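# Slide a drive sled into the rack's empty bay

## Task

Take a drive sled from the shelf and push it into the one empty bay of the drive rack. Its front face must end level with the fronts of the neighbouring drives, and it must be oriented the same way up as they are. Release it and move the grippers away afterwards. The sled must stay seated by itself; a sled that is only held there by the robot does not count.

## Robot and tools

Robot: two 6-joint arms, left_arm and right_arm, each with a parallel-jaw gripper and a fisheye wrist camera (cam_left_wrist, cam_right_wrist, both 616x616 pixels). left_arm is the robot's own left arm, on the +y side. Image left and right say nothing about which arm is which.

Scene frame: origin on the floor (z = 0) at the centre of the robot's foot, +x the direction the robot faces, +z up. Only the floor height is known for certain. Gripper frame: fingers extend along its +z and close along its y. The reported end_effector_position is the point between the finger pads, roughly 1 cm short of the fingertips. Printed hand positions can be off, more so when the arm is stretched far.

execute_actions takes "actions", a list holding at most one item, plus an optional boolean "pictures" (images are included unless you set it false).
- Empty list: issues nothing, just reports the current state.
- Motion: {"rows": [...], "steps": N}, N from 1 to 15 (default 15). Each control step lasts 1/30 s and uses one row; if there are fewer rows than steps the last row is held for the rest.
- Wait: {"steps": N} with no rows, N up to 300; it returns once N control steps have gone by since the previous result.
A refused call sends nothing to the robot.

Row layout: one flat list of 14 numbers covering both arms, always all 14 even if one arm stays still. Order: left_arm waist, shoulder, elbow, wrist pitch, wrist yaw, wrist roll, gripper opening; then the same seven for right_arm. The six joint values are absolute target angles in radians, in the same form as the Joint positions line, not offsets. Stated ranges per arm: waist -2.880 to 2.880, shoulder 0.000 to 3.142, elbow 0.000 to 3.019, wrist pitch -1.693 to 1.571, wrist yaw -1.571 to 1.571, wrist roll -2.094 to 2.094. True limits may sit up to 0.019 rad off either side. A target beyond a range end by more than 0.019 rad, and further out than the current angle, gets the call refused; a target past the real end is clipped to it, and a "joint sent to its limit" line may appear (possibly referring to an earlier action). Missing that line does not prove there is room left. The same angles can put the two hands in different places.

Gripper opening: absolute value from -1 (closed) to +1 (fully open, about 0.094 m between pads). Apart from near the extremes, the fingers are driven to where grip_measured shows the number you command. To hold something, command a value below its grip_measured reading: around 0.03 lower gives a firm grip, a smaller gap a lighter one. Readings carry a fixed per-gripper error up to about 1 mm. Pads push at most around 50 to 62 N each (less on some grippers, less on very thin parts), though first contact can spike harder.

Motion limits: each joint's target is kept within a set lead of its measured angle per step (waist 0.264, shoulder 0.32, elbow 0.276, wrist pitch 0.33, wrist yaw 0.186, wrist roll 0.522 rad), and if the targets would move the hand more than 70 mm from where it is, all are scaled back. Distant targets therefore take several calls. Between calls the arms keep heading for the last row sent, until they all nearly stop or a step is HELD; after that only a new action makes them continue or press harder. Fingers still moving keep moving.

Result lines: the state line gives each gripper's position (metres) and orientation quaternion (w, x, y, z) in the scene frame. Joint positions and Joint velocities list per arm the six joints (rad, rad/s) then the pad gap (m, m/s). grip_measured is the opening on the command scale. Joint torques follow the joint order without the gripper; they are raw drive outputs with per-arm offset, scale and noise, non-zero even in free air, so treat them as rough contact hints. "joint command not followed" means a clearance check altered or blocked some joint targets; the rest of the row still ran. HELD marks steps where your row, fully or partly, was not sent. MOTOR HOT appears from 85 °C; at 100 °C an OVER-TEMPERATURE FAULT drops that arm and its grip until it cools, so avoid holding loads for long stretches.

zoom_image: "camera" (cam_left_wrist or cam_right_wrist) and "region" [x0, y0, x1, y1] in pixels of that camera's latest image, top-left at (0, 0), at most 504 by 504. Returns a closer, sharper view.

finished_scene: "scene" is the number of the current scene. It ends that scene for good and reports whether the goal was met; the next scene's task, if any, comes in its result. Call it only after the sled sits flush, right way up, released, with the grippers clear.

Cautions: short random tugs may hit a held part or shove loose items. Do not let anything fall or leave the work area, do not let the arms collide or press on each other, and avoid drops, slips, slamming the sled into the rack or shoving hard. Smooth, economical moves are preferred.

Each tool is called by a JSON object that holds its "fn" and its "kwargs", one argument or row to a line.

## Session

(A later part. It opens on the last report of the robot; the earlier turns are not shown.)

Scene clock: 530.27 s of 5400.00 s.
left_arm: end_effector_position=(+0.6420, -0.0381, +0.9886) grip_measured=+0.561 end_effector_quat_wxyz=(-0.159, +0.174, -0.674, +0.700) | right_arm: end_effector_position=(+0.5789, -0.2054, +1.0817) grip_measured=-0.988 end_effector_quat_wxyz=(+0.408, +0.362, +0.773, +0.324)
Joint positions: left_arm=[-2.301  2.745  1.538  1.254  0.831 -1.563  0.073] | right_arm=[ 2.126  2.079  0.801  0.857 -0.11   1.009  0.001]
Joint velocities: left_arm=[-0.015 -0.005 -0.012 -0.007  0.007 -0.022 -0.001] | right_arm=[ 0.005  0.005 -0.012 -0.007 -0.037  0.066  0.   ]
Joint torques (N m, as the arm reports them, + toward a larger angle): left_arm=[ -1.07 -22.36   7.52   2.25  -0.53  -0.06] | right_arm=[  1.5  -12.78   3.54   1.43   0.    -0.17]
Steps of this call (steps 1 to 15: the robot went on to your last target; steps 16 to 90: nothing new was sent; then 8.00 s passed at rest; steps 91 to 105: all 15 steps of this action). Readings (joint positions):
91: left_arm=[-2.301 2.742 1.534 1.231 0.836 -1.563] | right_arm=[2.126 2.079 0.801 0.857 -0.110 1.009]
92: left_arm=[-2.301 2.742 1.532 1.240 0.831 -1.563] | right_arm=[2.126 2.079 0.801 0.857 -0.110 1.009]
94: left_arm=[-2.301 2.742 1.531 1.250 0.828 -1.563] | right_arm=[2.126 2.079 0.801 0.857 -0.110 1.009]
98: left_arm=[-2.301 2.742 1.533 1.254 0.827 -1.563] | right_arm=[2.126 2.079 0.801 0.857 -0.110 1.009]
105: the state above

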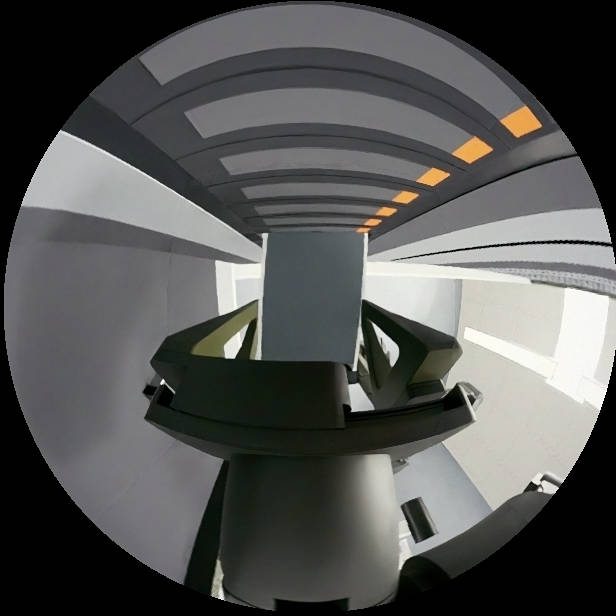

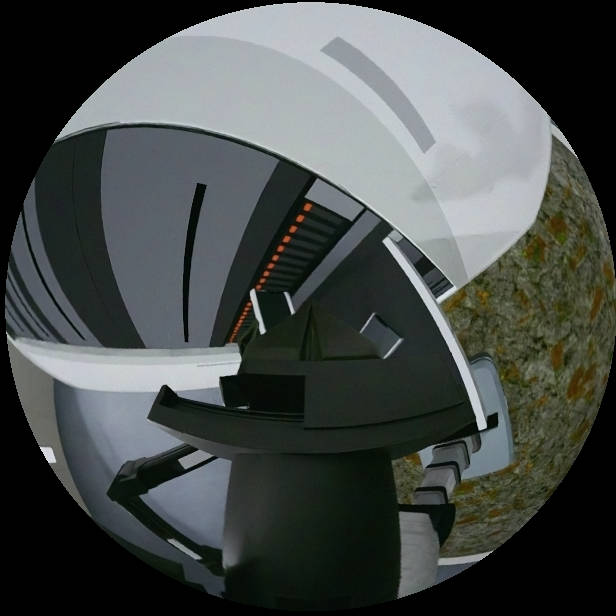

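{"fn": "execute_actions", "kwargs": {
  "actions": [
    {"rows":[[-2.322,2.72,1.53,1.283,0.765,-1.575,0.52,2.13,2.085,0.8,0.85,-0.109,1.0,-1],[-2.322,2.72,1.53,1.283,0.765,-1.575,0.52,2.13,2.085,0.8,0.85,-0.109,1.0,-1],[-2.322,2.72,1.53,1.283,0.765,-1.575,0.52,2.13,2.085,0.8,0.85,-0.109,1.0,-1],[-2.322,2.72,1.53,1.283,0.765,-1.575,0.52,2.13,2.085,0.8,0.85,-0.109,1.0,-1],[-2.322,2.72,1.53,1.283,0.765,-1.575,0.52,2.13,2.085,0.8,0.85,-0.109,1.0,-1],[-2.322,2.72,1.53,1.283,0.765,-1.575,0.52,2.13,2.085,0.8,0.85,-0.109,1.0,-1],[-2.322,2.72,1.53,1.283,0.765,-1.575,0.52,2.13,2.085,0.8,0.85,-0.109,1.0,-1],[-2.322,2.72,1.53,1.283,0.765,-1.575,0.52,2.13,2.085,0.8,0.85,-0.109,1.0,-1],[-2.322,2.73,1.6,1.26,0.765,-1.575,0.52,2.13,2.085,0.8,0.85,-0.109,1.0,-1]],"steps":15}
  ]
}}

{"fn": "zoom_image", "kwargs": {
  "camera": "cam_left_wrist",
  "region": [230,150,410,290]
}}

Scene clock: 545.33 s of 5400.00 s.
left_arm: end_effector_position=(+0.6405, -0.0445, +0.9861) grip_measured=+0.561 end_effector_quat_wxyz=(-0.171, +0.187, -0.671, +0.697) | right_arm: end_effector_position=(+0.5789, -0.2054, +1.0817) grip_measured=-0.988 end_effector_quat_wxyz=(+0.408, +0.362, +0.773, +0.324)
Joint positions: left_arm=[-2.319  2.749  1.529  1.265  0.775 -1.561  0.073] | right_arm=[ 2.126  2.079  0.801  0.857 -0.11   1.009  0.001]
Joint velocities: left_arm=[ 0.005 -0.005 -0.002 -0.002 -0.022  0.007 -0.001] | right_arm=[ 0.015 -0.005  0.007  0.012 -0.066 -0.022 -0.001]
Joint torques (N m, as the arm reports them, + toward a larger angle): left_arm=[ -1.3  -23.07   8.16   1.77  -0.51  -0.1 ] | right_arm=[  1.65 -12.75   3.51   1.4    0.01  -0.17]
Steps of this call (steps 1 to 15: the robot went on to your last target; steps 16 to 90: nothing new was sent; then 11.57 s passed at rest; steps 91 to 105: all 15 steps of this action). Readings (joint positions):
91: left_arm=[-2.303 2.745 1.534 1.256 0.813 -1.562] | right_arm=[2.126 2.079 0.801 0.857 -0.110 1.009]
92: left_arm=[-2.306 2.745 1.527 1.264 0.799 -1.561] | right_arm=[2.126 2.079 0.801 0.857 -0.110 1.009]
94: left_arm=[-2.314 2.745 1.521 1.265 0.778 -1.561] | right_arm=[2.126 2.079 0.801 0.857 -0.110 1.009]
98: left_arm=[-2.319 2.745 1.521 1.265 0.769 -1.561] | right_arm=[2.126 2.079 0.801 0.857 -0.110 1.009]
105: the state above

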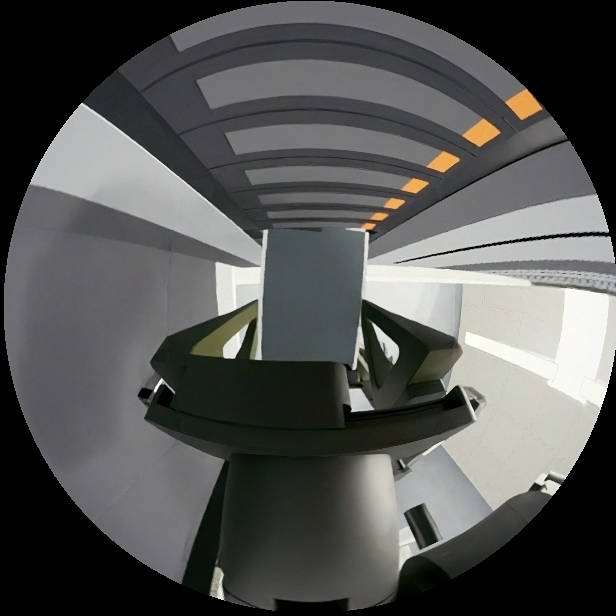

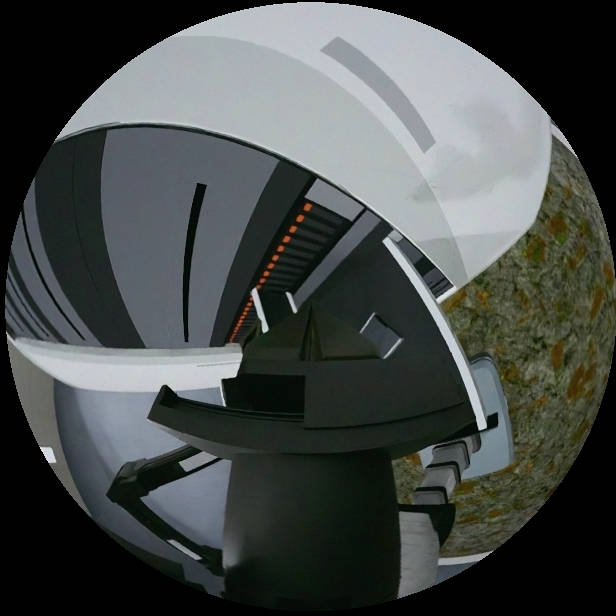

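Region (230, 150, 410, 290) of cam_left_wrist's 616x616 image, scaled by 2.800, with more detail than that image has.

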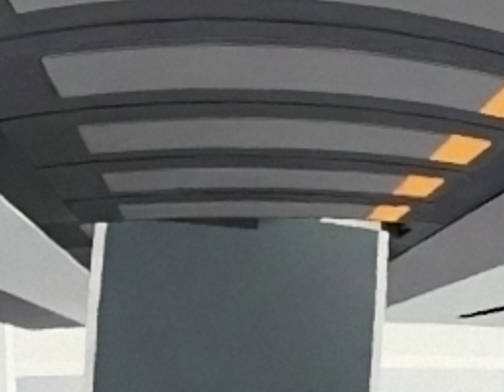

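{"fn": "execute_actions", "kwargs": {
  "actions": [
    {"rows":[[-2.322,2.72,1.46,1.31,0.765,-1.575,0.52,2.15,1.9,1.2,0.2,0,0.3,-1]],"steps":15}
  ],
  "pictures": false
}}

{"fn": "execute_actions", "kwargs": {
  "actions": [
    {"rows":[[-2.322,2.72,1.46,1.31,0.765,-1.575,0.52,2.2,1.95,1.4,-0.38,0,0,-1]],"steps":15}
  ],
  "pictures": false
}}

{"fn": "execute_actions", "kwargs": {
  "actions": [
    {"rows":[[-2.322,2.72,1.46,1.31,0.765,-1.575,0.52,2.33,2.0,1.42,-0.38,0,0,-1]],"steps":15}
  ]
}}

Scene clock: 558.77 s of 5400.00 s.
left_arm: end_effector_position=(+0.6175, -0.0373, +0.9738) grip_measured=+0.561 end_effector_quat_wxyz=(-0.159, +0.204, -0.679, +0.687) | right_arm: end_effector_position=(+0.6987, -0.2094, +1.2108) grip_measured=-0.988 end_effector_quat_wxyz=(-0.466, -0.142, -0.862, -0.140)
Joint positions: left_arm=[-2.319  2.739  1.453  1.283  0.767 -1.563  0.073] | right_arm=[ 2.138  1.894  1.173  0.226 -0.003  0.407  0.001]
Joint velocities: left_arm=[-0.015  0.005 -0.012 -0.012 -0.037 -0.022 -0.   ] | right_arm=[ 0.073 -0.366  0.266 -0.168 -0.066 -0.652  0.   ]
Joint torques (N m, as the arm reports them, + toward a larger angle): left_arm=[ -1.39 -22.47   3.4    3.17  -0.09  -0.07] | right_arm=[  2.1  -14.23   8.97   1.02   0.09  -0.03]
Steps of this call (steps 1 to 15: the robot went on to your last target; steps 16 to 90: nothing new was sent; then 9.93 s passed at rest; steps 91 to 105: all 15 steps of this action). Readings (joint positions):
91: left_arm=[-2.319 2.747 1.517 1.269 0.770 -1.561] | right_arm=[2.127 2.073 0.809 0.826 -0.088 0.975]
92: left_arm=[-2.319 2.741 1.499 1.276 0.767 -1.562] | right_arm=[2.127 2.065 0.824 0.774 -0.068 0.935]
94: left_arm=[-2.319 2.738 1.471 1.283 0.767 -1.562] | right_arm=[2.127 2.043 0.868 0.675 -0.041 0.852]
98: left_arm=[-2.319 2.739 1.453 1.283 0.767 -1.563] | right_arm=[2.127 1.989 0.991 0.464 -0.015 0.682]
105: the state above

Scene clock: 559.27 s of 5400.00 s.
left_arm: end_effector_position=(+0.6175, -0.0373, +0.9738) grip_measured=+0.561 end_effector_quat_wxyz=(-0.159, +0.204, -0.679, +0.687) | right_arm: end_effector_position=(+0.6630, -0.1645, +1.1653) grip_measured=-0.988 end_effector_quat_wxyz=(-0.273, +0.064, -0.959, -0.047)
Joint positions: left_arm=[-2.319  2.739  1.453  1.283  0.767 -1.563  0.073] | right_arm=[ 2.207  1.939  1.36  -0.374  0.001  0.025  0.001]
Joint velocities: left_arm=[ 0.005 -0.005 -0.012  0.002  0.007 -0.007 -0.   ] | right_arm=[ 0.015  0.054  0.007 -0.002 -0.022 -0.154 -0.001]
Joint torques (N m, as the arm reports them, + toward a larger angle): left_arm=[ -1.42 -22.6    3.45   3.22  -0.08  -0.06] | right_arm=[  0.44 -16.28  12.     0.83  -0.12  -0.08]
Steps of this call (steps 1 to 15: all 15 steps of this action). Readings (joint positions):
1: left_arm=[-2.319 2.739 1.453 1.283 0.767 -1.563] | right_arm=[2.143 1.887 1.206 0.149 -0.000 0.338]
2: left_arm=[-2.319 2.739 1.453 1.283 0.767 -1.563] | right_arm=[2.148 1.887 1.253 0.029 0.006 0.272]
4: left_arm=[-2.319 2.739 1.453 1.283 0.767 -1.563] | right_arm=[2.163 1.894 1.330 -0.183 0.007 0.181]
8: left_arm=[-2.319 2.739 1.453 1.283 0.767 -1.563] | right_arm=[2.195 1.901 1.360 -0.346 0.002 0.080]
15: the state above

Scene clock: 559.77 s of 5400.00 s.
left_arm: end_effector_position=(+0.6175, -0.0373, +0.9738) grip_measured=+0.561 end_effector_quat_wxyz=(-0.159, +0.204, -0.679, +0.687) | right_arm: end_effector_position=(+0.6369, -0.0653, +1.1434) grip_measured=-0.988 end_effector_quat_wxyz=(-0.254, +0.142, -0.954, -0.067)
Joint positions: left_arm=[-2.319  2.739  1.453  1.283  0.767 -1.563  0.073] | right_arm=[ 2.355  1.987  1.371 -0.374 -0.001  0.01   0.001]
Joint velocities: left_arm=[ 0.005 -0.005 -0.022  0.007 -0.007  0.022 -0.   ] | right_arm=[-0.151 -0.005  0.017 -0.032  0.022 -0.037 -0.   ]
Joint torques (N m, as the arm reports them, + toward a larger angle): left_arm=[ -1.44 -22.62   3.45   3.26  -0.07  -0.07] | right_arm=[  0.73 -15.96  12.43   0.9   -0.05  -0.09]
Steps of this call (steps 1 to 15: all 15 steps of this action). Readings (joint positions):
1: left_arm=[-2.319 2.739 1.453 1.283 0.767 -1.563] | right_arm=[2.213 1.943 1.360 -0.374 0.003 0.023]
2: left_arm=[-2.319 2.739 1.453 1.283 0.767 -1.563] | right_arm=[2.221 1.947 1.363 -0.374 0.003 0.021]
4: left_arm=[-2.319 2.739 1.453 1.283 0.767 -1.563] | right_arm=[2.254 1.960 1.368 -0.374 0.003 0.018]
8: left_arm=[-2.319 2.739 1.453 1.283 0.767 -1.563] | right_arm=[2.333 1.981 1.371 -0.374 0.001 0.013]
15: the state above

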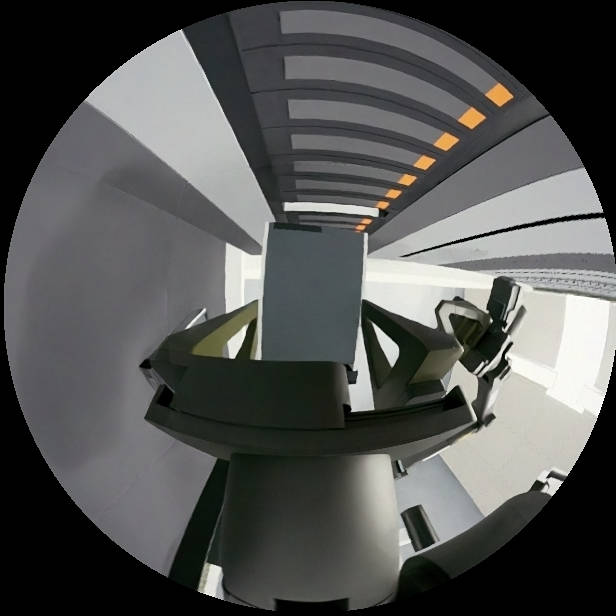

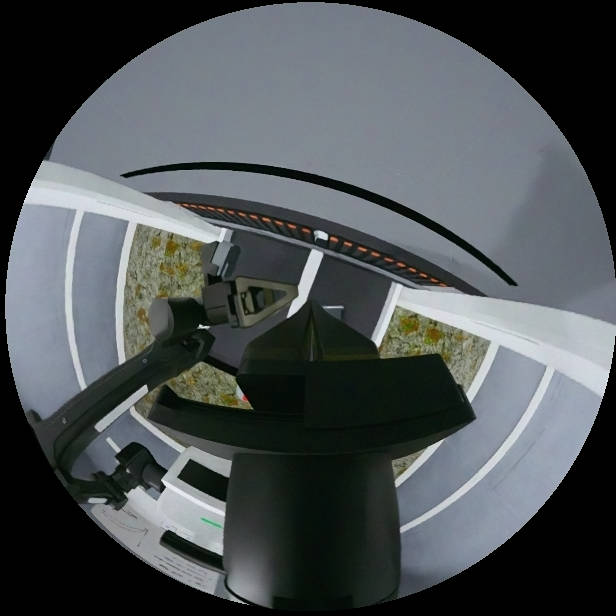

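{"fn": "zoom_image", "kwargs": {
  "camera": "cam_right_wrist",
  "region": [270,200,370,310]
}}

Region (270, 200, 370, 310) of cam_right_wrist's 616x616 image, scaled by 4.582, with more detail than that image has; it fills the left 458 columns of this view, and the rest is white.

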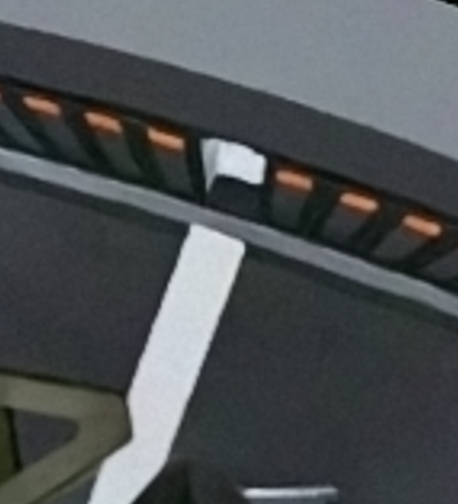

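{"fn": "execute_actions", "kwargs": {
  "actions": [
    {"rows":[[-2.322,2.692,1.47,1.335,0.765,-1.575,0.52,2.33,2.0,1.42,-0.38,0,0,-1]],"steps":15}
  ]
}}

{"fn": "zoom_image", "kwargs": {
  "camera": "cam_right_wrist",
  "region": [270,200,370,310]
}}

Scene clock: 570.90 s of 5400.00 s.
left_arm: end_effector_position=(+0.6222, -0.0379, +0.9884) grip_measured=+0.561 end_effector_quat_wxyz=(-0.171, +0.193, -0.672, +0.694) | right_arm: end_effector_position=(+0.6419, -0.0809, +1.1425) grip_measured=-0.988 end_effector_quat_wxyz=(-0.254, +0.131, -0.956, -0.064)
Joint positions: left_arm=[-2.319  2.724  1.453  1.308  0.767 -1.563  0.073] | right_arm=[ 2.331  1.987  1.371 -0.374 -0.001  0.01   0.001]
Joint velocities: left_arm=[-0.005  0.005  0.002 -0.002 -0.022 -0.007  0.001] | right_arm=[-0.015  0.005 -0.002  0.012  0.007 -0.081 -0.   ]
Joint torques (N m, as the arm reports them, + toward a larger angle): left_arm=[ -1.54 -23.74   4.15   3.21  -0.09  -0.06] | right_arm=[  1.48 -16.8   12.43   0.85  -0.03  -0.08]
Steps of this call (steps 1 to 30: the robot went on to your last target; steps 31 to 90: nothing new was sent; then 7.63 s passed at rest; steps 91 to 105: all 15 steps of this action). Readings (joint positions):
91: left_arm=[-2.319 2.738 1.453 1.288 0.767 -1.563] | right_arm=[2.331 1.987 1.371 -0.374 -0.001 0.010]
92: left_arm=[-2.319 2.738 1.453 1.295 0.767 -1.563] | right_arm=[2.331 1.987 1.371 -0.374 -0.001 0.010]
94: left_arm=[-2.319 2.736 1.453 1.303 0.767 -1.563] | right_arm=[2.331 1.987 1.371 -0.374 -0.001 0.010]
98: left_arm=[-2.319 2.728 1.453 1.307 0.767 -1.563] | right_arm=[2.331 1.987 1.371 -0.374 -0.001 0.010]
105: the state above

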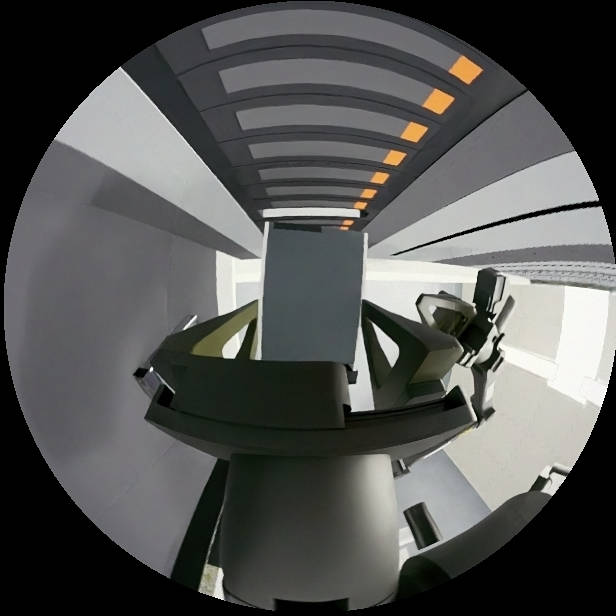

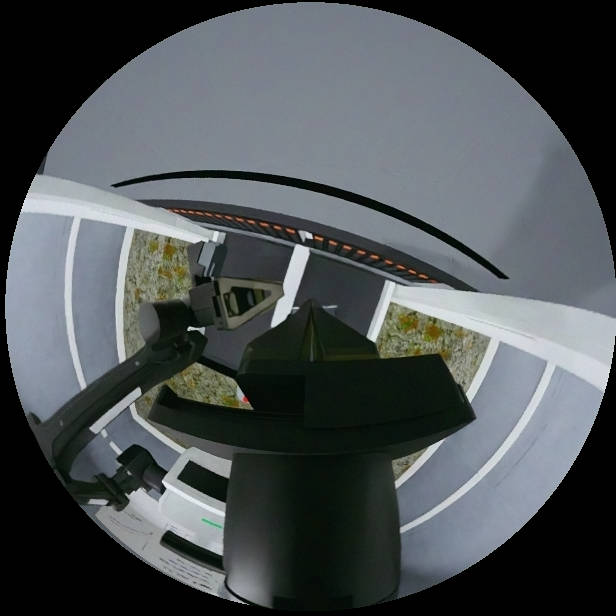

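Region (270, 200, 370, 310) of cam_right_wrist's 616x616 image, scaled by 4.582, with more detail than that image has; it fills the left 458 columns of this view, and the rest is white.

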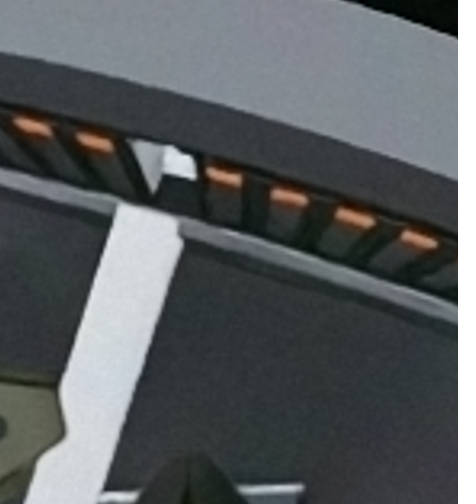

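{"fn": "execute_actions", "kwargs": {
  "actions": [
    {"rows":[[-2.322,2.692,1.5,1.29,0.765,-1.575,0.52,2.33,2.0,1.42,-0.38,0,0,-1],[-2.322,2.692,1.5,1.29,0.765,-1.575,0.52,2.33,2.0,1.42,-0.38,0,0,-1],[-2.322,2.692,1.5,1.29,0.765,-1.575,0.52,2.33,2.0,1.42,-0.38,0,0,-1],[-2.322,2.692,1.5,1.29,0.765,-1.575,0.52,2.33,2.0,1.42,-0.38,0,0,-1],[-2.322,2.692,1.5,1.29,0.765,-1.575,0.52,2.33,2.0,1.42,-0.38,0,0,-1],[-2.322,2.692,1.5,1.29,0.765,-1.575,0.52,2.33,2.0,1.42,-0.38,0,0,-1],[-2.322,2.692,1.52,1.275,0.765,-1.575,0.52,2.33,2.0,1.42,-0.38,0,0,-1]],"steps":15}
  ]
}}

{"fn": "zoom_image", "kwargs": {
  "camera": "cam_right_wrist",
  "region": [270,200,370,310]
}}

Scene clock: 582.50 s of 5400.00 s.
left_arm: end_effector_position=(+0.6341, -0.0412, +0.9934) grip_measured=+0.561 end_effector_quat_wxyz=(-0.174, +0.191, -0.670, +0.696) | right_arm: end_effector_position=(+0.6419, -0.0809, +1.1425) grip_measured=-0.988 end_effector_quat_wxyz=(-0.254, +0.131, -0.956, -0.064)
Joint positions: left_arm=[-2.319  2.724  1.487  1.283  0.767 -1.563  0.073] | right_arm=[ 2.331  1.987  1.371 -0.374 -0.001  0.01   0.001]
Joint velocities: left_arm=[-0.015 -0.005  0.002  0.002 -0.051 -0.022 -0.   ] | right_arm=[ 0.005  0.015  0.002 -0.002 -0.051 -0.066  0.   ]
Joint torques (N m, as the arm reports them, + toward a larger angle): left_arm=[ -1.62 -24.01   5.51   1.67  -0.09  -0.06] | right_arm=[  1.69 -16.55  12.49   0.85  -0.03  -0.08]
Steps of this call (steps 1 to 15: the robot went on to your last target; steps 16 to 90: nothing new was sent; then 8.10 s passed at rest; steps 91 to 105: all 15 steps of this action). Readings (joint positions):
91: left_arm=[-2.319 2.724 1.455 1.306 0.767 -1.563] | right_arm=[2.331 1.987 1.371 -0.374 -0.001 0.010]
92: left_arm=[-2.319 2.724 1.457 1.302 0.767 -1.563] | right_arm=[2.331 1.987 1.371 -0.374 -0.001 0.010]
94: left_arm=[-2.319 2.724 1.461 1.299 0.767 -1.563] | right_arm=[2.331 1.987 1.371 -0.374 -0.001 0.010]
98: left_arm=[-2.319 2.724 1.473 1.289 0.767 -1.563] | right_arm=[2.331 1.987 1.371 -0.374 -0.001 0.010]
105: the state above

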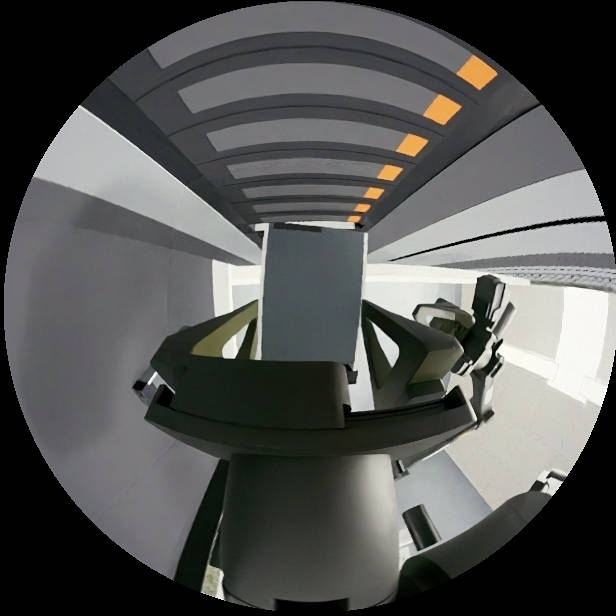

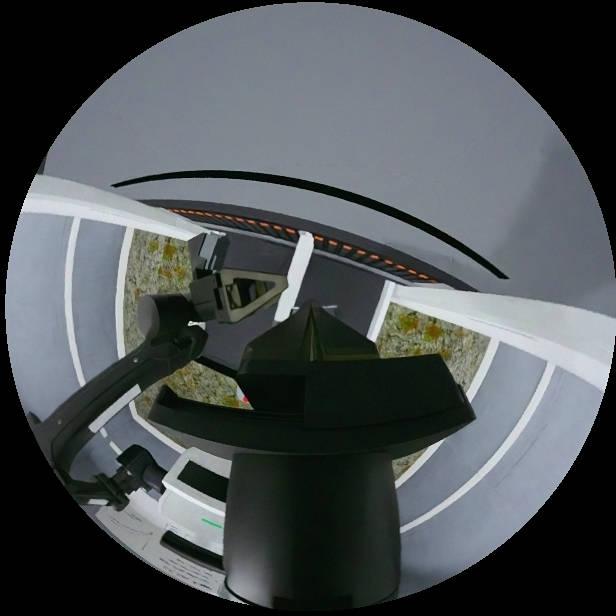

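Region (270, 200, 370, 310) of cam_right_wrist's 616x616 image, scaled by 4.582, with more detail than that image has; it fills the left 458 columns of this view, and the rest is white.

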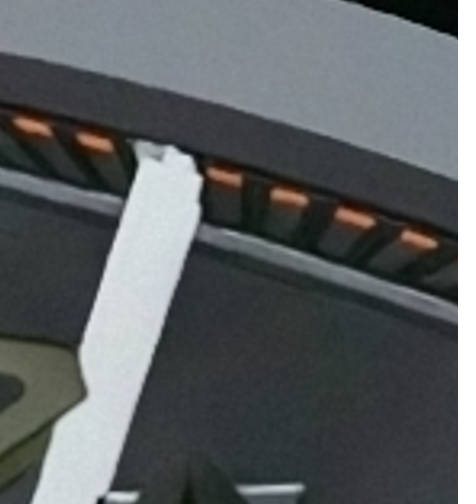

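{"fn": "execute_actions", "kwargs": {
  "actions": [
    {"rows":[[-2.322,2.728,1.50,1.29,0.765,-1.575,0.52,2.33,2.0,1.42,-0.38,0,0,-1],[-2.322,2.728,1.50,1.29,0.765,-1.575,0.52,2.33,2.0,1.42,-0.38,0,0,-1],[-2.322,2.728,1.50,1.29,0.765,-1.575,0.52,2.33,2.0,1.42,-0.38,0,0,-1],[-2.322,2.728,1.50,1.29,0.765,-1.575,0.52,2.33,2.0,1.42,-0.38,0,0,-1],[-2.322,2.728,1.50,1.29,0.765,-1.575,0.52,2.33,2.0,1.42,-0.38,0,0,-1],[-2.322,2.728,1.50,1.29,0.765,-1.575,0.52,2.33,2.0,1.42,-0.38,0,0,-1],[-2.322,2.728,1.50,1.29,0.765,-1.575,0.52,2.33,2.0,1.42,-0.38,0,0,-1],[-2.322,2.728,1.50,1.29,0.765,-1.575,0.52,2.33,2.0,1.42,-0.38,0,0,-1],[-2.318,2.73,1.55,1.275,0.765,-1.575,0.52,2.33,2.0,1.42,-0.38,0,0,-1]],"steps":15}
  ]
}}

{"fn": "zoom_image", "kwargs": {
  "camera": "cam_right_wrist",
  "region": [270,200,370,310]
}}

Scene clock: 592.20 s of 5400.00 s.
left_arm: end_effector_position=(+0.6399, -0.0428, +0.9943) grip_measured=+0.561 end_effector_quat_wxyz=(-0.178, +0.187, -0.668, +0.698) | right_arm: end_effector_position=(+0.6419, -0.0809, +1.1425) grip_measured=-0.988 end_effector_quat_wxyz=(-0.254, +0.131, -0.956, -0.064)
Joint positions: left_arm=[-2.319  2.733  1.511  1.282  0.767 -1.563  0.073] | right_arm=[ 2.331  1.987  1.371 -0.374 -0.001  0.01   0.001]
Joint velocities: left_arm=[-0.005  0.005  0.012  0.002 -0.081  0.022 -0.001] | right_arm=[-0.015 -0.015 -0.002 -0.002 -0.022 -0.007  0.   ]
Joint torques (N m, as the arm reports them, + toward a larger angle): left_arm=[ -1.38 -22.25   6.04   1.66  -0.09  -0.06] | right_arm=[  1.41 -16.62  12.42   0.87  -0.03  -0.09]
Steps of this call (steps 1 to 15: the robot went on to your last target; steps 16 to 90: nothing new was sent; then 6.20 s passed at rest; steps 91 to 105: all 15 steps of this action). Readings (joint positions):
91: left_arm=[-2.319 2.724 1.487 1.282 0.767 -1.563] | right_arm=[2.331 1.987 1.371 -0.374 -0.001 0.010]
92: left_arm=[-2.319 2.724 1.487 1.282 0.767 -1.563] | right_arm=[2.331 1.987 1.371 -0.374 -0.001 0.010]
94: left_arm=[-2.319 2.725 1.487 1.282 0.767 -1.563] | right_arm=[2.331 1.987 1.371 -0.374 -0.001 0.010]
98: left_arm=[-2.319 2.726 1.487 1.282 0.767 -1.563] | right_arm=[2.331 1.987 1.371 -0.374 -0.001 0.010]
105: the state above

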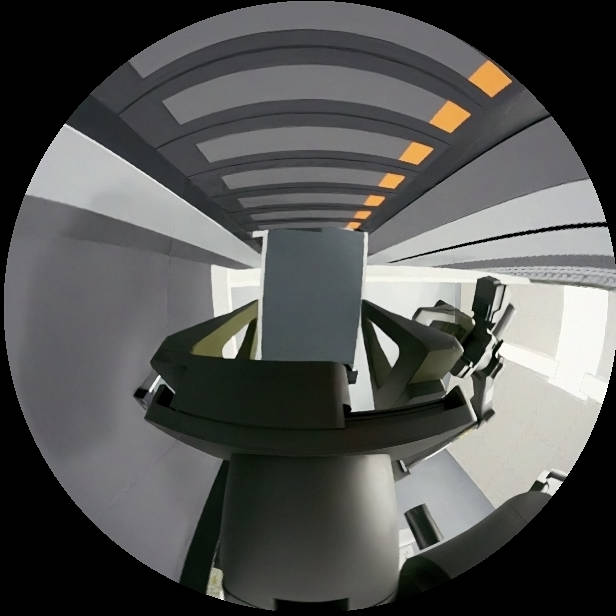

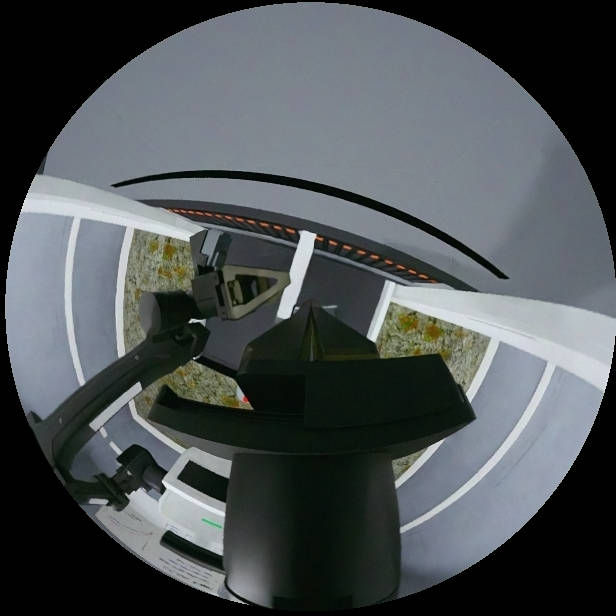

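Region (270, 200, 370, 310) of cam_right_wrist's 616x616 image, scaled by 4.582, with more detail than that image has; it fills the left 458 columns of this view, and the rest is white.

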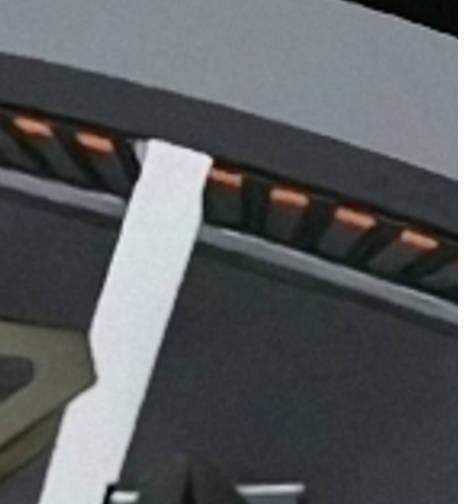

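{"fn": "execute_actions", "kwargs": {
  "actions": [
    {"rows":[[-2.31,2.73,1.515,1.247,0.765,-1.575,0.52,2.33,2.0,1.42,-0.38,0,0,-1],[-2.31,2.73,1.515,1.247,0.765,-1.575,0.52,2.33,2.0,1.42,-0.38,0,0,-1],[-2.31,2.73,1.515,1.247,0.765,-1.575,0.52,2.33,2.0,1.42,-0.38,0,0,-1],[-2.31,2.73,1.515,1.247,0.765,-1.575,0.52,2.33,2.0,1.42,-0.38,0,0,-1],[-2.31,2.73,1.515,1.247,0.765,-1.575,0.52,2.33,2.0,1.42,-0.38,0,0,-1],[-2.31,2.73,1.515,1.247,0.765,-1.575,0.52,2.33,2.0,1.42,-0.38,0,0,-1],[-2.31,2.73,1.515,1.247,0.765,-1.575,0.52,2.33,2.0,1.42,-0.38,0,0,-1],[-2.31,2.73,1.515,1.247,0.765,-1.575,0.52,2.33,2.0,1.42,-0.38,0,0,-1],[-2.31,2.735,1.57,1.225,0.765,-1.575,0.52,2.33,2.0,1.42,-0.38,0,0,-1]],"steps":15}
  ]
}}

{"fn": "zoom_image", "kwargs": {
  "camera": "cam_right_wrist",
  "region": [270,200,370,310]
}}

Scene clock: 601.00 s of 5400.00 s.
left_arm: end_effector_position=(+0.6397, -0.0438, +0.9886) grip_measured=+0.561 end_effector_quat_wxyz=(-0.168, +0.191, -0.674, +0.693) | right_arm: end_effector_position=(+0.6419, -0.0809, +1.1425) grip_measured=-0.988 end_effector_quat_wxyz=(-0.254, +0.131, -0.956, -0.064)
Joint positions: left_arm=[-2.319  2.734  1.514  1.249  0.775 -1.559  0.073] | right_arm=[ 2.331  1.987  1.371 -0.374 -0.001  0.01   0.001]
Joint velocities: left_arm=[-0.015 -0.005 -0.007  0.017 -0.081 -0.051  0.   ] | right_arm=[-0.005  0.005 -0.002 -0.002  0.037  0.051 -0.001]
Joint torques (N m, as the arm reports them, + toward a larger angle): left_arm=[ -0.55 -21.47   7.02   0.89  -0.47  -0.13] | right_arm=[  1.62 -16.7   12.46   0.88  -0.02  -0.08]
Steps of this call (steps 1 to 15: the robot went on to your last target; steps 16 to 90: nothing new was sent; then 5.30 s passed at rest; steps 91 to 105: all 15 steps of this action). Readings (joint positions):
91: left_arm=[-2.319 2.734 1.511 1.277 0.767 -1.563] | right_arm=[2.331 1.987 1.371 -0.374 -0.001 0.010]
92: left_arm=[-2.319 2.734 1.511 1.271 0.768 -1.563] | right_arm=[2.331 1.987 1.371 -0.374 -0.001 0.010]
94: left_arm=[-2.319 2.734 1.511 1.264 0.768 -1.563] | right_arm=[2.331 1.987 1.371 -0.374 -0.001 0.010]
98: left_arm=[-2.319 2.734 1.511 1.262 0.768 -1.563] | right_arm=[2.331 1.987 1.371 -0.374 -0.001 0.010]
105: the state above

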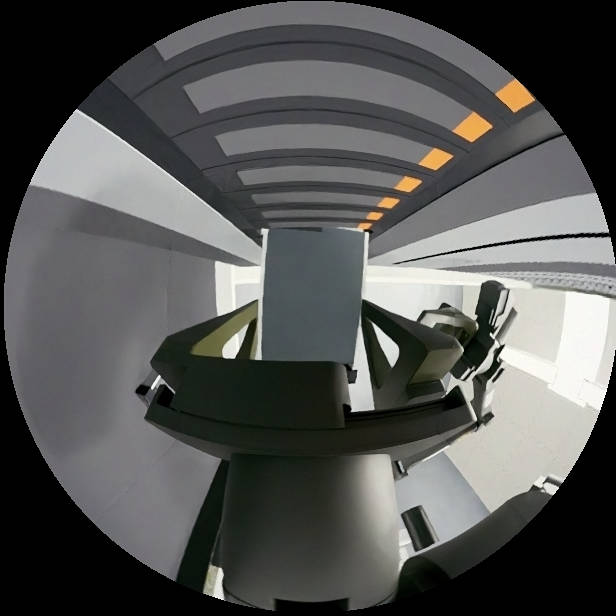

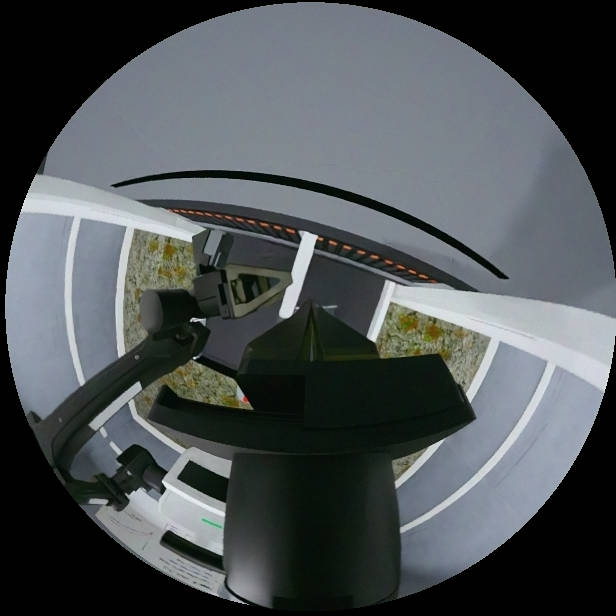

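Region (270, 200, 370, 310) of cam_right_wrist's 616x616 image, scaled by 4.582, with more detail than that image has; it fills the left 458 columns of this view, and the rest is white.

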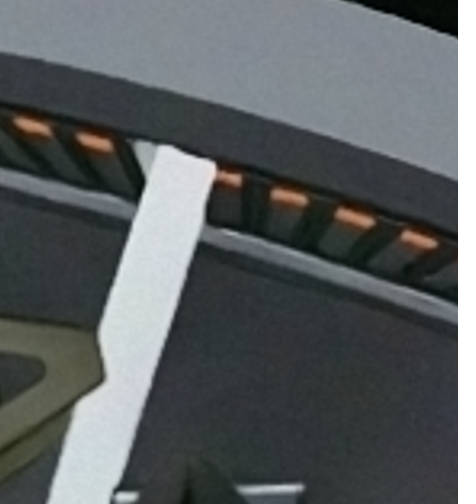

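{"fn": "execute_actions", "kwargs": {
  "actions": [
    {"rows":[[-2.296,2.73,1.49,1.25,0.765,-1.575,0.52,2.33,2.0,1.42,-0.38,0,0,-1],[-2.296,2.73,1.49,1.25,0.765,-1.575,0.52,2.33,2.0,1.42,-0.38,0,0,-1],[-2.296,2.73,1.49,1.25,0.765,-1.575,0.52,2.33,2.0,1.42,-0.38,0,0,-1],[-2.296,2.73,1.49,1.25,0.765,-1.575,0.52,2.33,2.0,1.42,-0.38,0,0,-1],[-2.296,2.73,1.49,1.25,0.765,-1.575,0.52,2.33,2.0,1.42,-0.38,0,0,-1],[-2.296,2.73,1.49,1.25,0.765,-1.575,0.52,2.33,2.0,1.42,-0.38,0,0,-1],[-2.296,2.73,1.49,1.25,0.765,-1.575,0.52,2.33,2.0,1.42,-0.38,0,0,-1],[-2.296,2.73,1.49,1.25,0.765,-1.575,0.52,2.33,2.0,1.42,-0.38,0,0,-1],[-2.305,2.73,1.49,1.25,0.765,-1.575,0.52,2.33,2.0,1.42,-0.38,0,0,-1]],"steps":15}
  ]
}}

{"fn": "zoom_image", "kwargs": {
  "camera": "cam_right_wrist",
  "region": [270,200,370,310]
}}

Scene clock: 611.40 s of 5400.00 s.
left_arm: end_effector_position=(+0.6365, -0.0368, +0.9833) grip_measured=+0.561 end_effector_quat_wxyz=(-0.166, +0.201, -0.676, +0.689) | right_arm: end_effector_position=(+0.6419, -0.0809, +1.1425) grip_measured=-0.988 end_effector_quat_wxyz=(-0.254, +0.131, -0.956, -0.064)
Joint positions: left_arm=[-2.311  2.733  1.496  1.251  0.77  -1.56   0.073] | right_arm=[ 2.331  1.987  1.371 -0.374 -0.001  0.01   0.001]
Joint velocities: left_arm=[-0.005 -0.005  0.002  0.012  0.051 -0.007 -0.   ] | right_arm=[-0.005  0.005  0.002 -0.007 -0.022  0.007 -0.   ]
Joint torques (N m, as the arm reports them, + toward a larger angle): left_arm=[ -0.19 -21.69   2.96   1.93  -0.24  -0.09] | right_arm=[  1.59 -16.59  12.49   0.83  -0.02  -0.08]
Steps of this call (steps 1 to 15: the robot went on to your last target; steps 16 to 90: nothing new was sent; then 6.90 s passed at rest; steps 91 to 105: all 15 steps of this action). Readings (joint positions):
91: left_arm=[-2.318 2.734 1.510 1.249 0.774 -1.558] | right_arm=[2.331 1.987 1.371 -0.374 -0.001 0.010]
92: left_arm=[-2.317 2.733 1.505 1.249 0.770 -1.559] | right_arm=[2.331 1.987 1.371 -0.374 -0.001 0.010]
94: left_arm=[-2.312 2.734 1.497 1.251 0.768 -1.559] | right_arm=[2.331 1.987 1.371 -0.374 -0.001 0.010]
98: left_arm=[-2.311 2.733 1.496 1.251 0.770 -1.560] | right_arm=[2.331 1.987 1.371 -0.374 -0.001 0.010]
105: the state above

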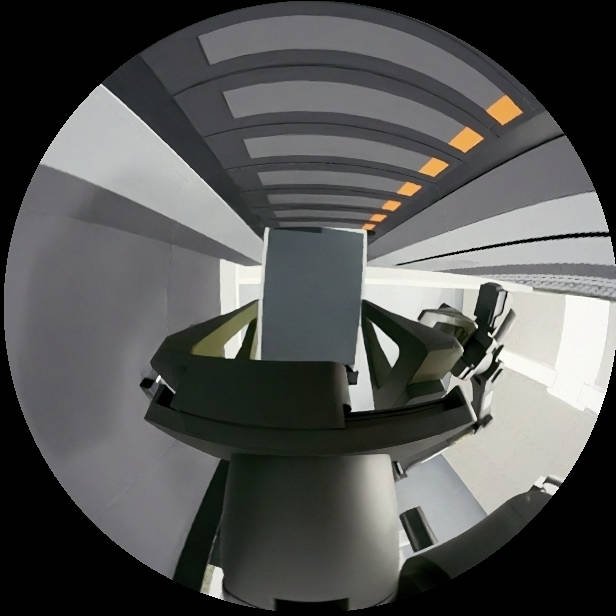

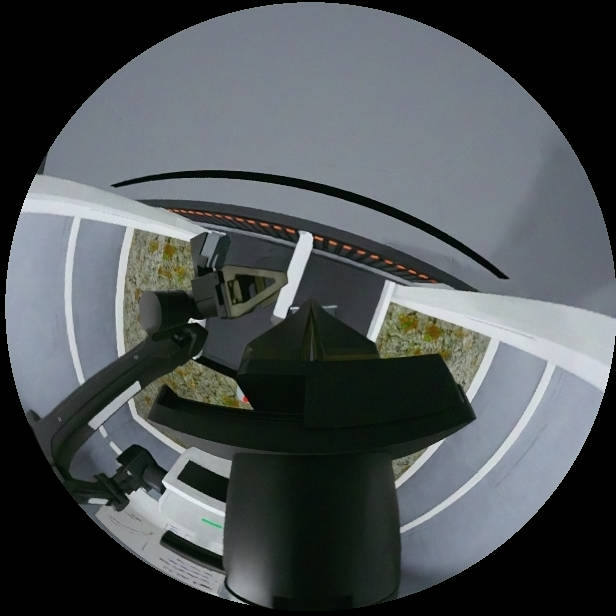

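Region (270, 200, 370, 310) of cam_right_wrist's 616x616 image, scaled by 4.582, with more detail than that image has; it fills the left 458 columns of this view, and the rest is white.

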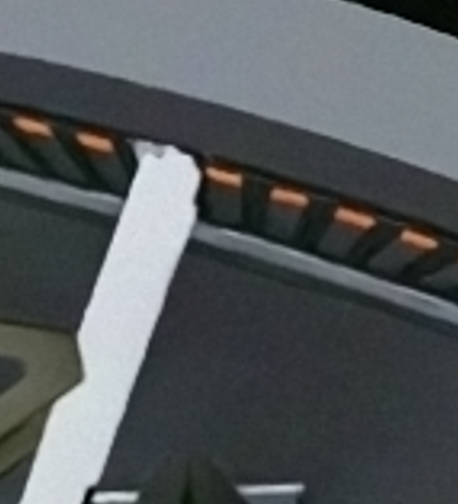

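{"fn": "execute_actions", "kwargs": {
  "actions": [
    {"rows":[[-2.30,2.722,1.53,1.25,0.765,-1.575,0.52,2.33,2.0,1.42,-0.38,0,0,-1],[-2.30,2.722,1.53,1.25,0.765,-1.575,0.52,2.33,2.0,1.42,-0.38,0,0,-1],[-2.30,2.722,1.53,1.25,0.765,-1.575,0.52,2.33,2.0,1.42,-0.38,0,0,-1],[-2.30,2.722,1.53,1.25,0.765,-1.575,0.52,2.33,2.0,1.42,-0.38,0,0,-1],[-2.30,2.722,1.53,1.25,0.765,-1.575,0.52,2.33,2.0,1.42,-0.38,0,0,-1],[-2.30,2.722,1.53,1.25,0.765,-1.575,0.52,2.33,2.0,1.42,-0.38,0,0,-1],[-2.30,2.722,1.53,1.25,0.765,-1.575,0.52,2.33,2.0,1.42,-0.38,0,0,-1],[-2.295,2.73,1.57,1.235,0.77,-1.575,0.52,2.33,2.0,1.42,-0.38,0,0,-1]],"steps":15}
  ]
}}

{"fn": "zoom_image", "kwargs": {
  "camera": "cam_right_wrist",
  "region": [270,200,370,310]
}}

Scene clock: 623.60 s of 5400.00 s.
left_arm: end_effector_position=(+0.6401, -0.0386, +0.9845) grip_measured=+0.561 end_effector_quat_wxyz=(-0.165, +0.196, -0.675, +0.692) | right_arm: end_effector_position=(+0.6419, -0.0809, +1.1425) grip_measured=-0.988 end_effector_quat_wxyz=(-0.254, +0.131, -0.956, -0.064)
Joint positions: left_arm=[-2.311  2.738  1.514  1.245  0.781 -1.562  0.073] | right_arm=[ 2.331  1.987  1.371 -0.374 -0.001  0.01   0.001]
Joint velocities: left_arm=[ 0.015 -0.015 -0.012  0.007 -0.007  0.022  0.001] | right_arm=[ 0.005 -0.005 -0.012 -0.012  0.066  0.051 -0.001]
Joint torques (N m, as the arm reports them, + toward a larger angle): left_arm=[  0.26 -22.7    6.97   1.62  -0.54  -0.03] | right_arm=[  1.57 -16.55  12.47   0.86  -0.04  -0.08]
Steps of this call (steps 1 to 15: the robot went on to your last target; steps 16 to 90: nothing new was sent; then 8.70 s passed at rest; steps 91 to 105: all 15 steps of this action). Readings (joint positions):
91: left_arm=[-2.311 2.733 1.497 1.251 0.770 -1.560] | right_arm=[2.331 1.987 1.371 -0.374 -0.001 0.010]
92: left_arm=[-2.311 2.733 1.498 1.251 0.770 -1.561] | right_arm=[2.331 1.987 1.371 -0.374 -0.001 0.010]
94: left_arm=[-2.311 2.733 1.498 1.251 0.770 -1.561] | right_arm=[2.331 1.987 1.371 -0.374 -0.001 0.010]
98: left_arm=[-2.311 2.734 1.503 1.250 0.773 -1.562] | right_arm=[2.331 1.987 1.371 -0.374 -0.001 0.010]
105: the state above

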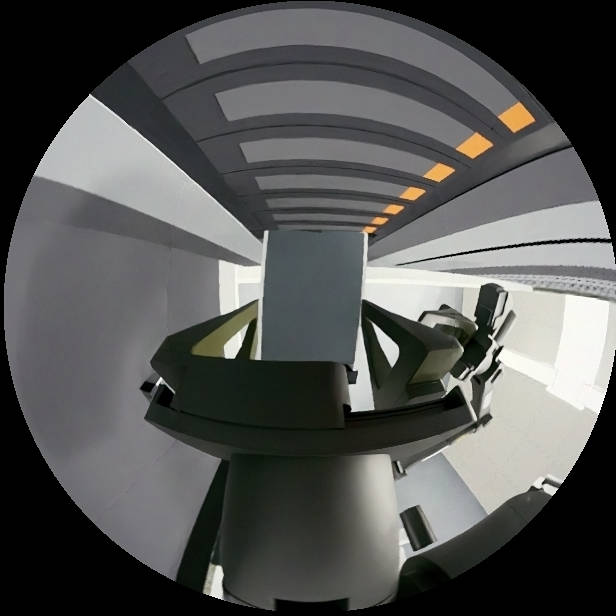

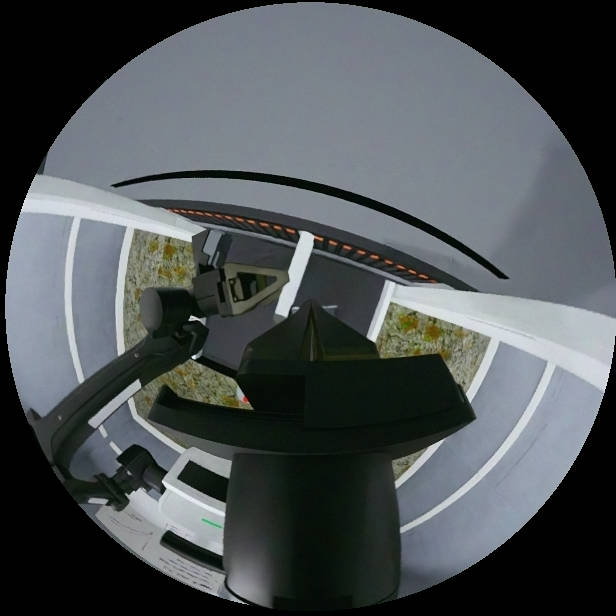

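Region (270, 200, 370, 310) of cam_right_wrist's 616x616 image, scaled by 4.582, with more detail than that image has; it fills the left 458 columns of this view, and the rest is white.

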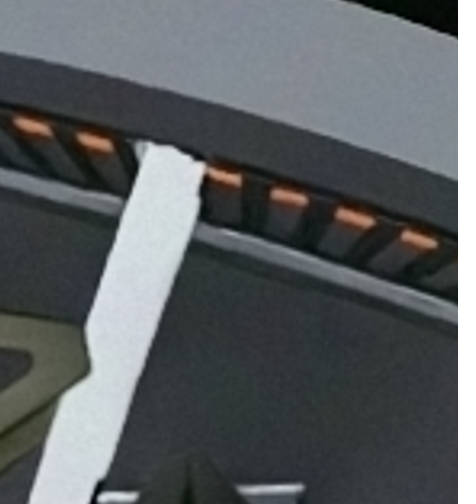

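{"fn": "execute_actions", "kwargs": {
  "actions": [
    {"rows":[[-2.297,2.715,1.55,1.27,0.77,-1.575,0.52,2.33,2.0,1.42,-0.38,0,0,-1],[-2.297,2.715,1.55,1.27,0.77,-1.575,0.52,2.33,2.0,1.42,-0.38,0,0,-1],[-2.297,2.715,1.55,1.27,0.77,-1.575,0.52,2.33,2.0,1.42,-0.38,0,0,-1],[-2.297,2.715,1.55,1.27,0.77,-1.575,0.52,2.33,2.0,1.42,-0.38,0,0,-1],[-2.297,2.715,1.55,1.28,0.77,-1.575,0.52,2.33,2.0,1.42,-0.38,0,0,-1],[-2.297,2.715,1.55,1.28,0.77,-1.575,0.52,2.33,2.0,1.42,-0.38,0,0,-1],[-2.297,2.715,1.55,1.28,0.77,-1.575,0.52,2.33,2.0,1.42,-0.38,0,0,-1],[-2.297,2.715,1.56,1.29,0.77,-1.575,0.52,2.33,2.0,1.42,-0.38,0,0,-1]],"steps":15}
  ]
}}

{"fn": "zoom_image", "kwargs": {
  "camera": "cam_right_wrist",
  "region": [270,200,370,310]
}}

Scene clock: 634.97 s of 5400.00 s.
left_arm: end_effector_position=(+0.6403, -0.0384, +0.9874) grip_measured=+0.561 end_effector_quat_wxyz=(-0.169, +0.191, -0.673, +0.694) | right_arm: end_effector_position=(+0.6419, -0.0809, +1.1425) grip_measured=-0.988 end_effector_quat_wxyz=(-0.254, +0.131, -0.956, -0.064)
Joint positions: left_arm=[-2.311  2.738  1.514  1.26   0.781 -1.562  0.073] | right_arm=[ 2.331  1.987  1.371 -0.374 -0.001  0.01   0.001]
Joint velocities: left_arm=[-0.005 -0.005 -0.022 -0.002  0.022  0.051  0.   ] | right_arm=[-0.005 -0.005 -0.007  0.017 -0.037 -0.007  0.   ]
Joint torques (N m, as the arm reports them, + toward a larger angle): left_arm=[ -0.07 -23.33   6.38   3.36  -0.53  -0.07] | right_arm=[  1.53 -16.59  12.48   0.88  -0.03  -0.09]
Steps of this call (steps 1 to 15: the robot went on to your last target; steps 16 to 90: nothing new was sent; then 7.87 s passed at rest; steps 91 to 105: all 15 steps of this action). Readings (joint positions):
91: left_arm=[-2.311 2.738 1.514 1.246 0.781 -1.562] | right_arm=[2.331 1.987 1.371 -0.374 -0.001 0.010]
92: left_arm=[-2.311 2.738 1.514 1.248 0.781 -1.562] | right_arm=[2.331 1.987 1.371 -0.374 -0.001 0.010]
94: left_arm=[-2.311 2.738 1.514 1.248 0.781 -1.562] | right_arm=[2.331 1.987 1.371 -0.374 -0.001 0.010]
98: left_arm=[-2.311 2.738 1.514 1.251 0.781 -1.562] | right_arm=[2.331 1.987 1.371 -0.374 -0.001 0.010]
105: the state above

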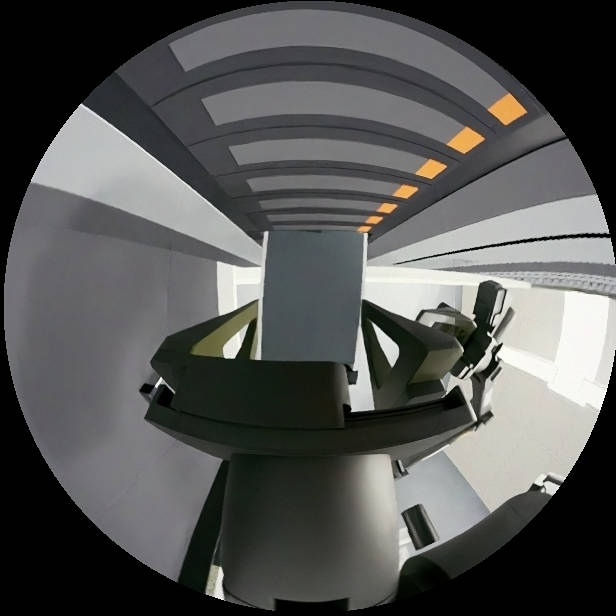

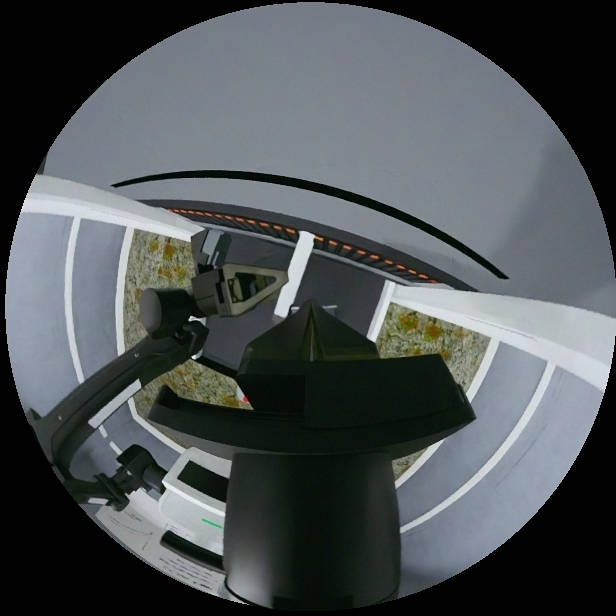

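Region (270, 200, 370, 310) of cam_right_wrist's 616x616 image, scaled by 4.582, with more detail than that image has; it fills the left 458 columns of this view, and the rest is white.

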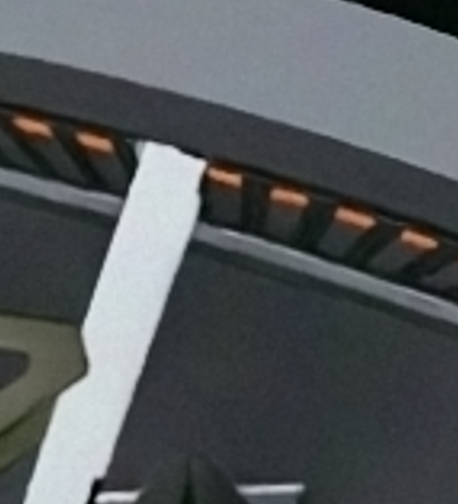

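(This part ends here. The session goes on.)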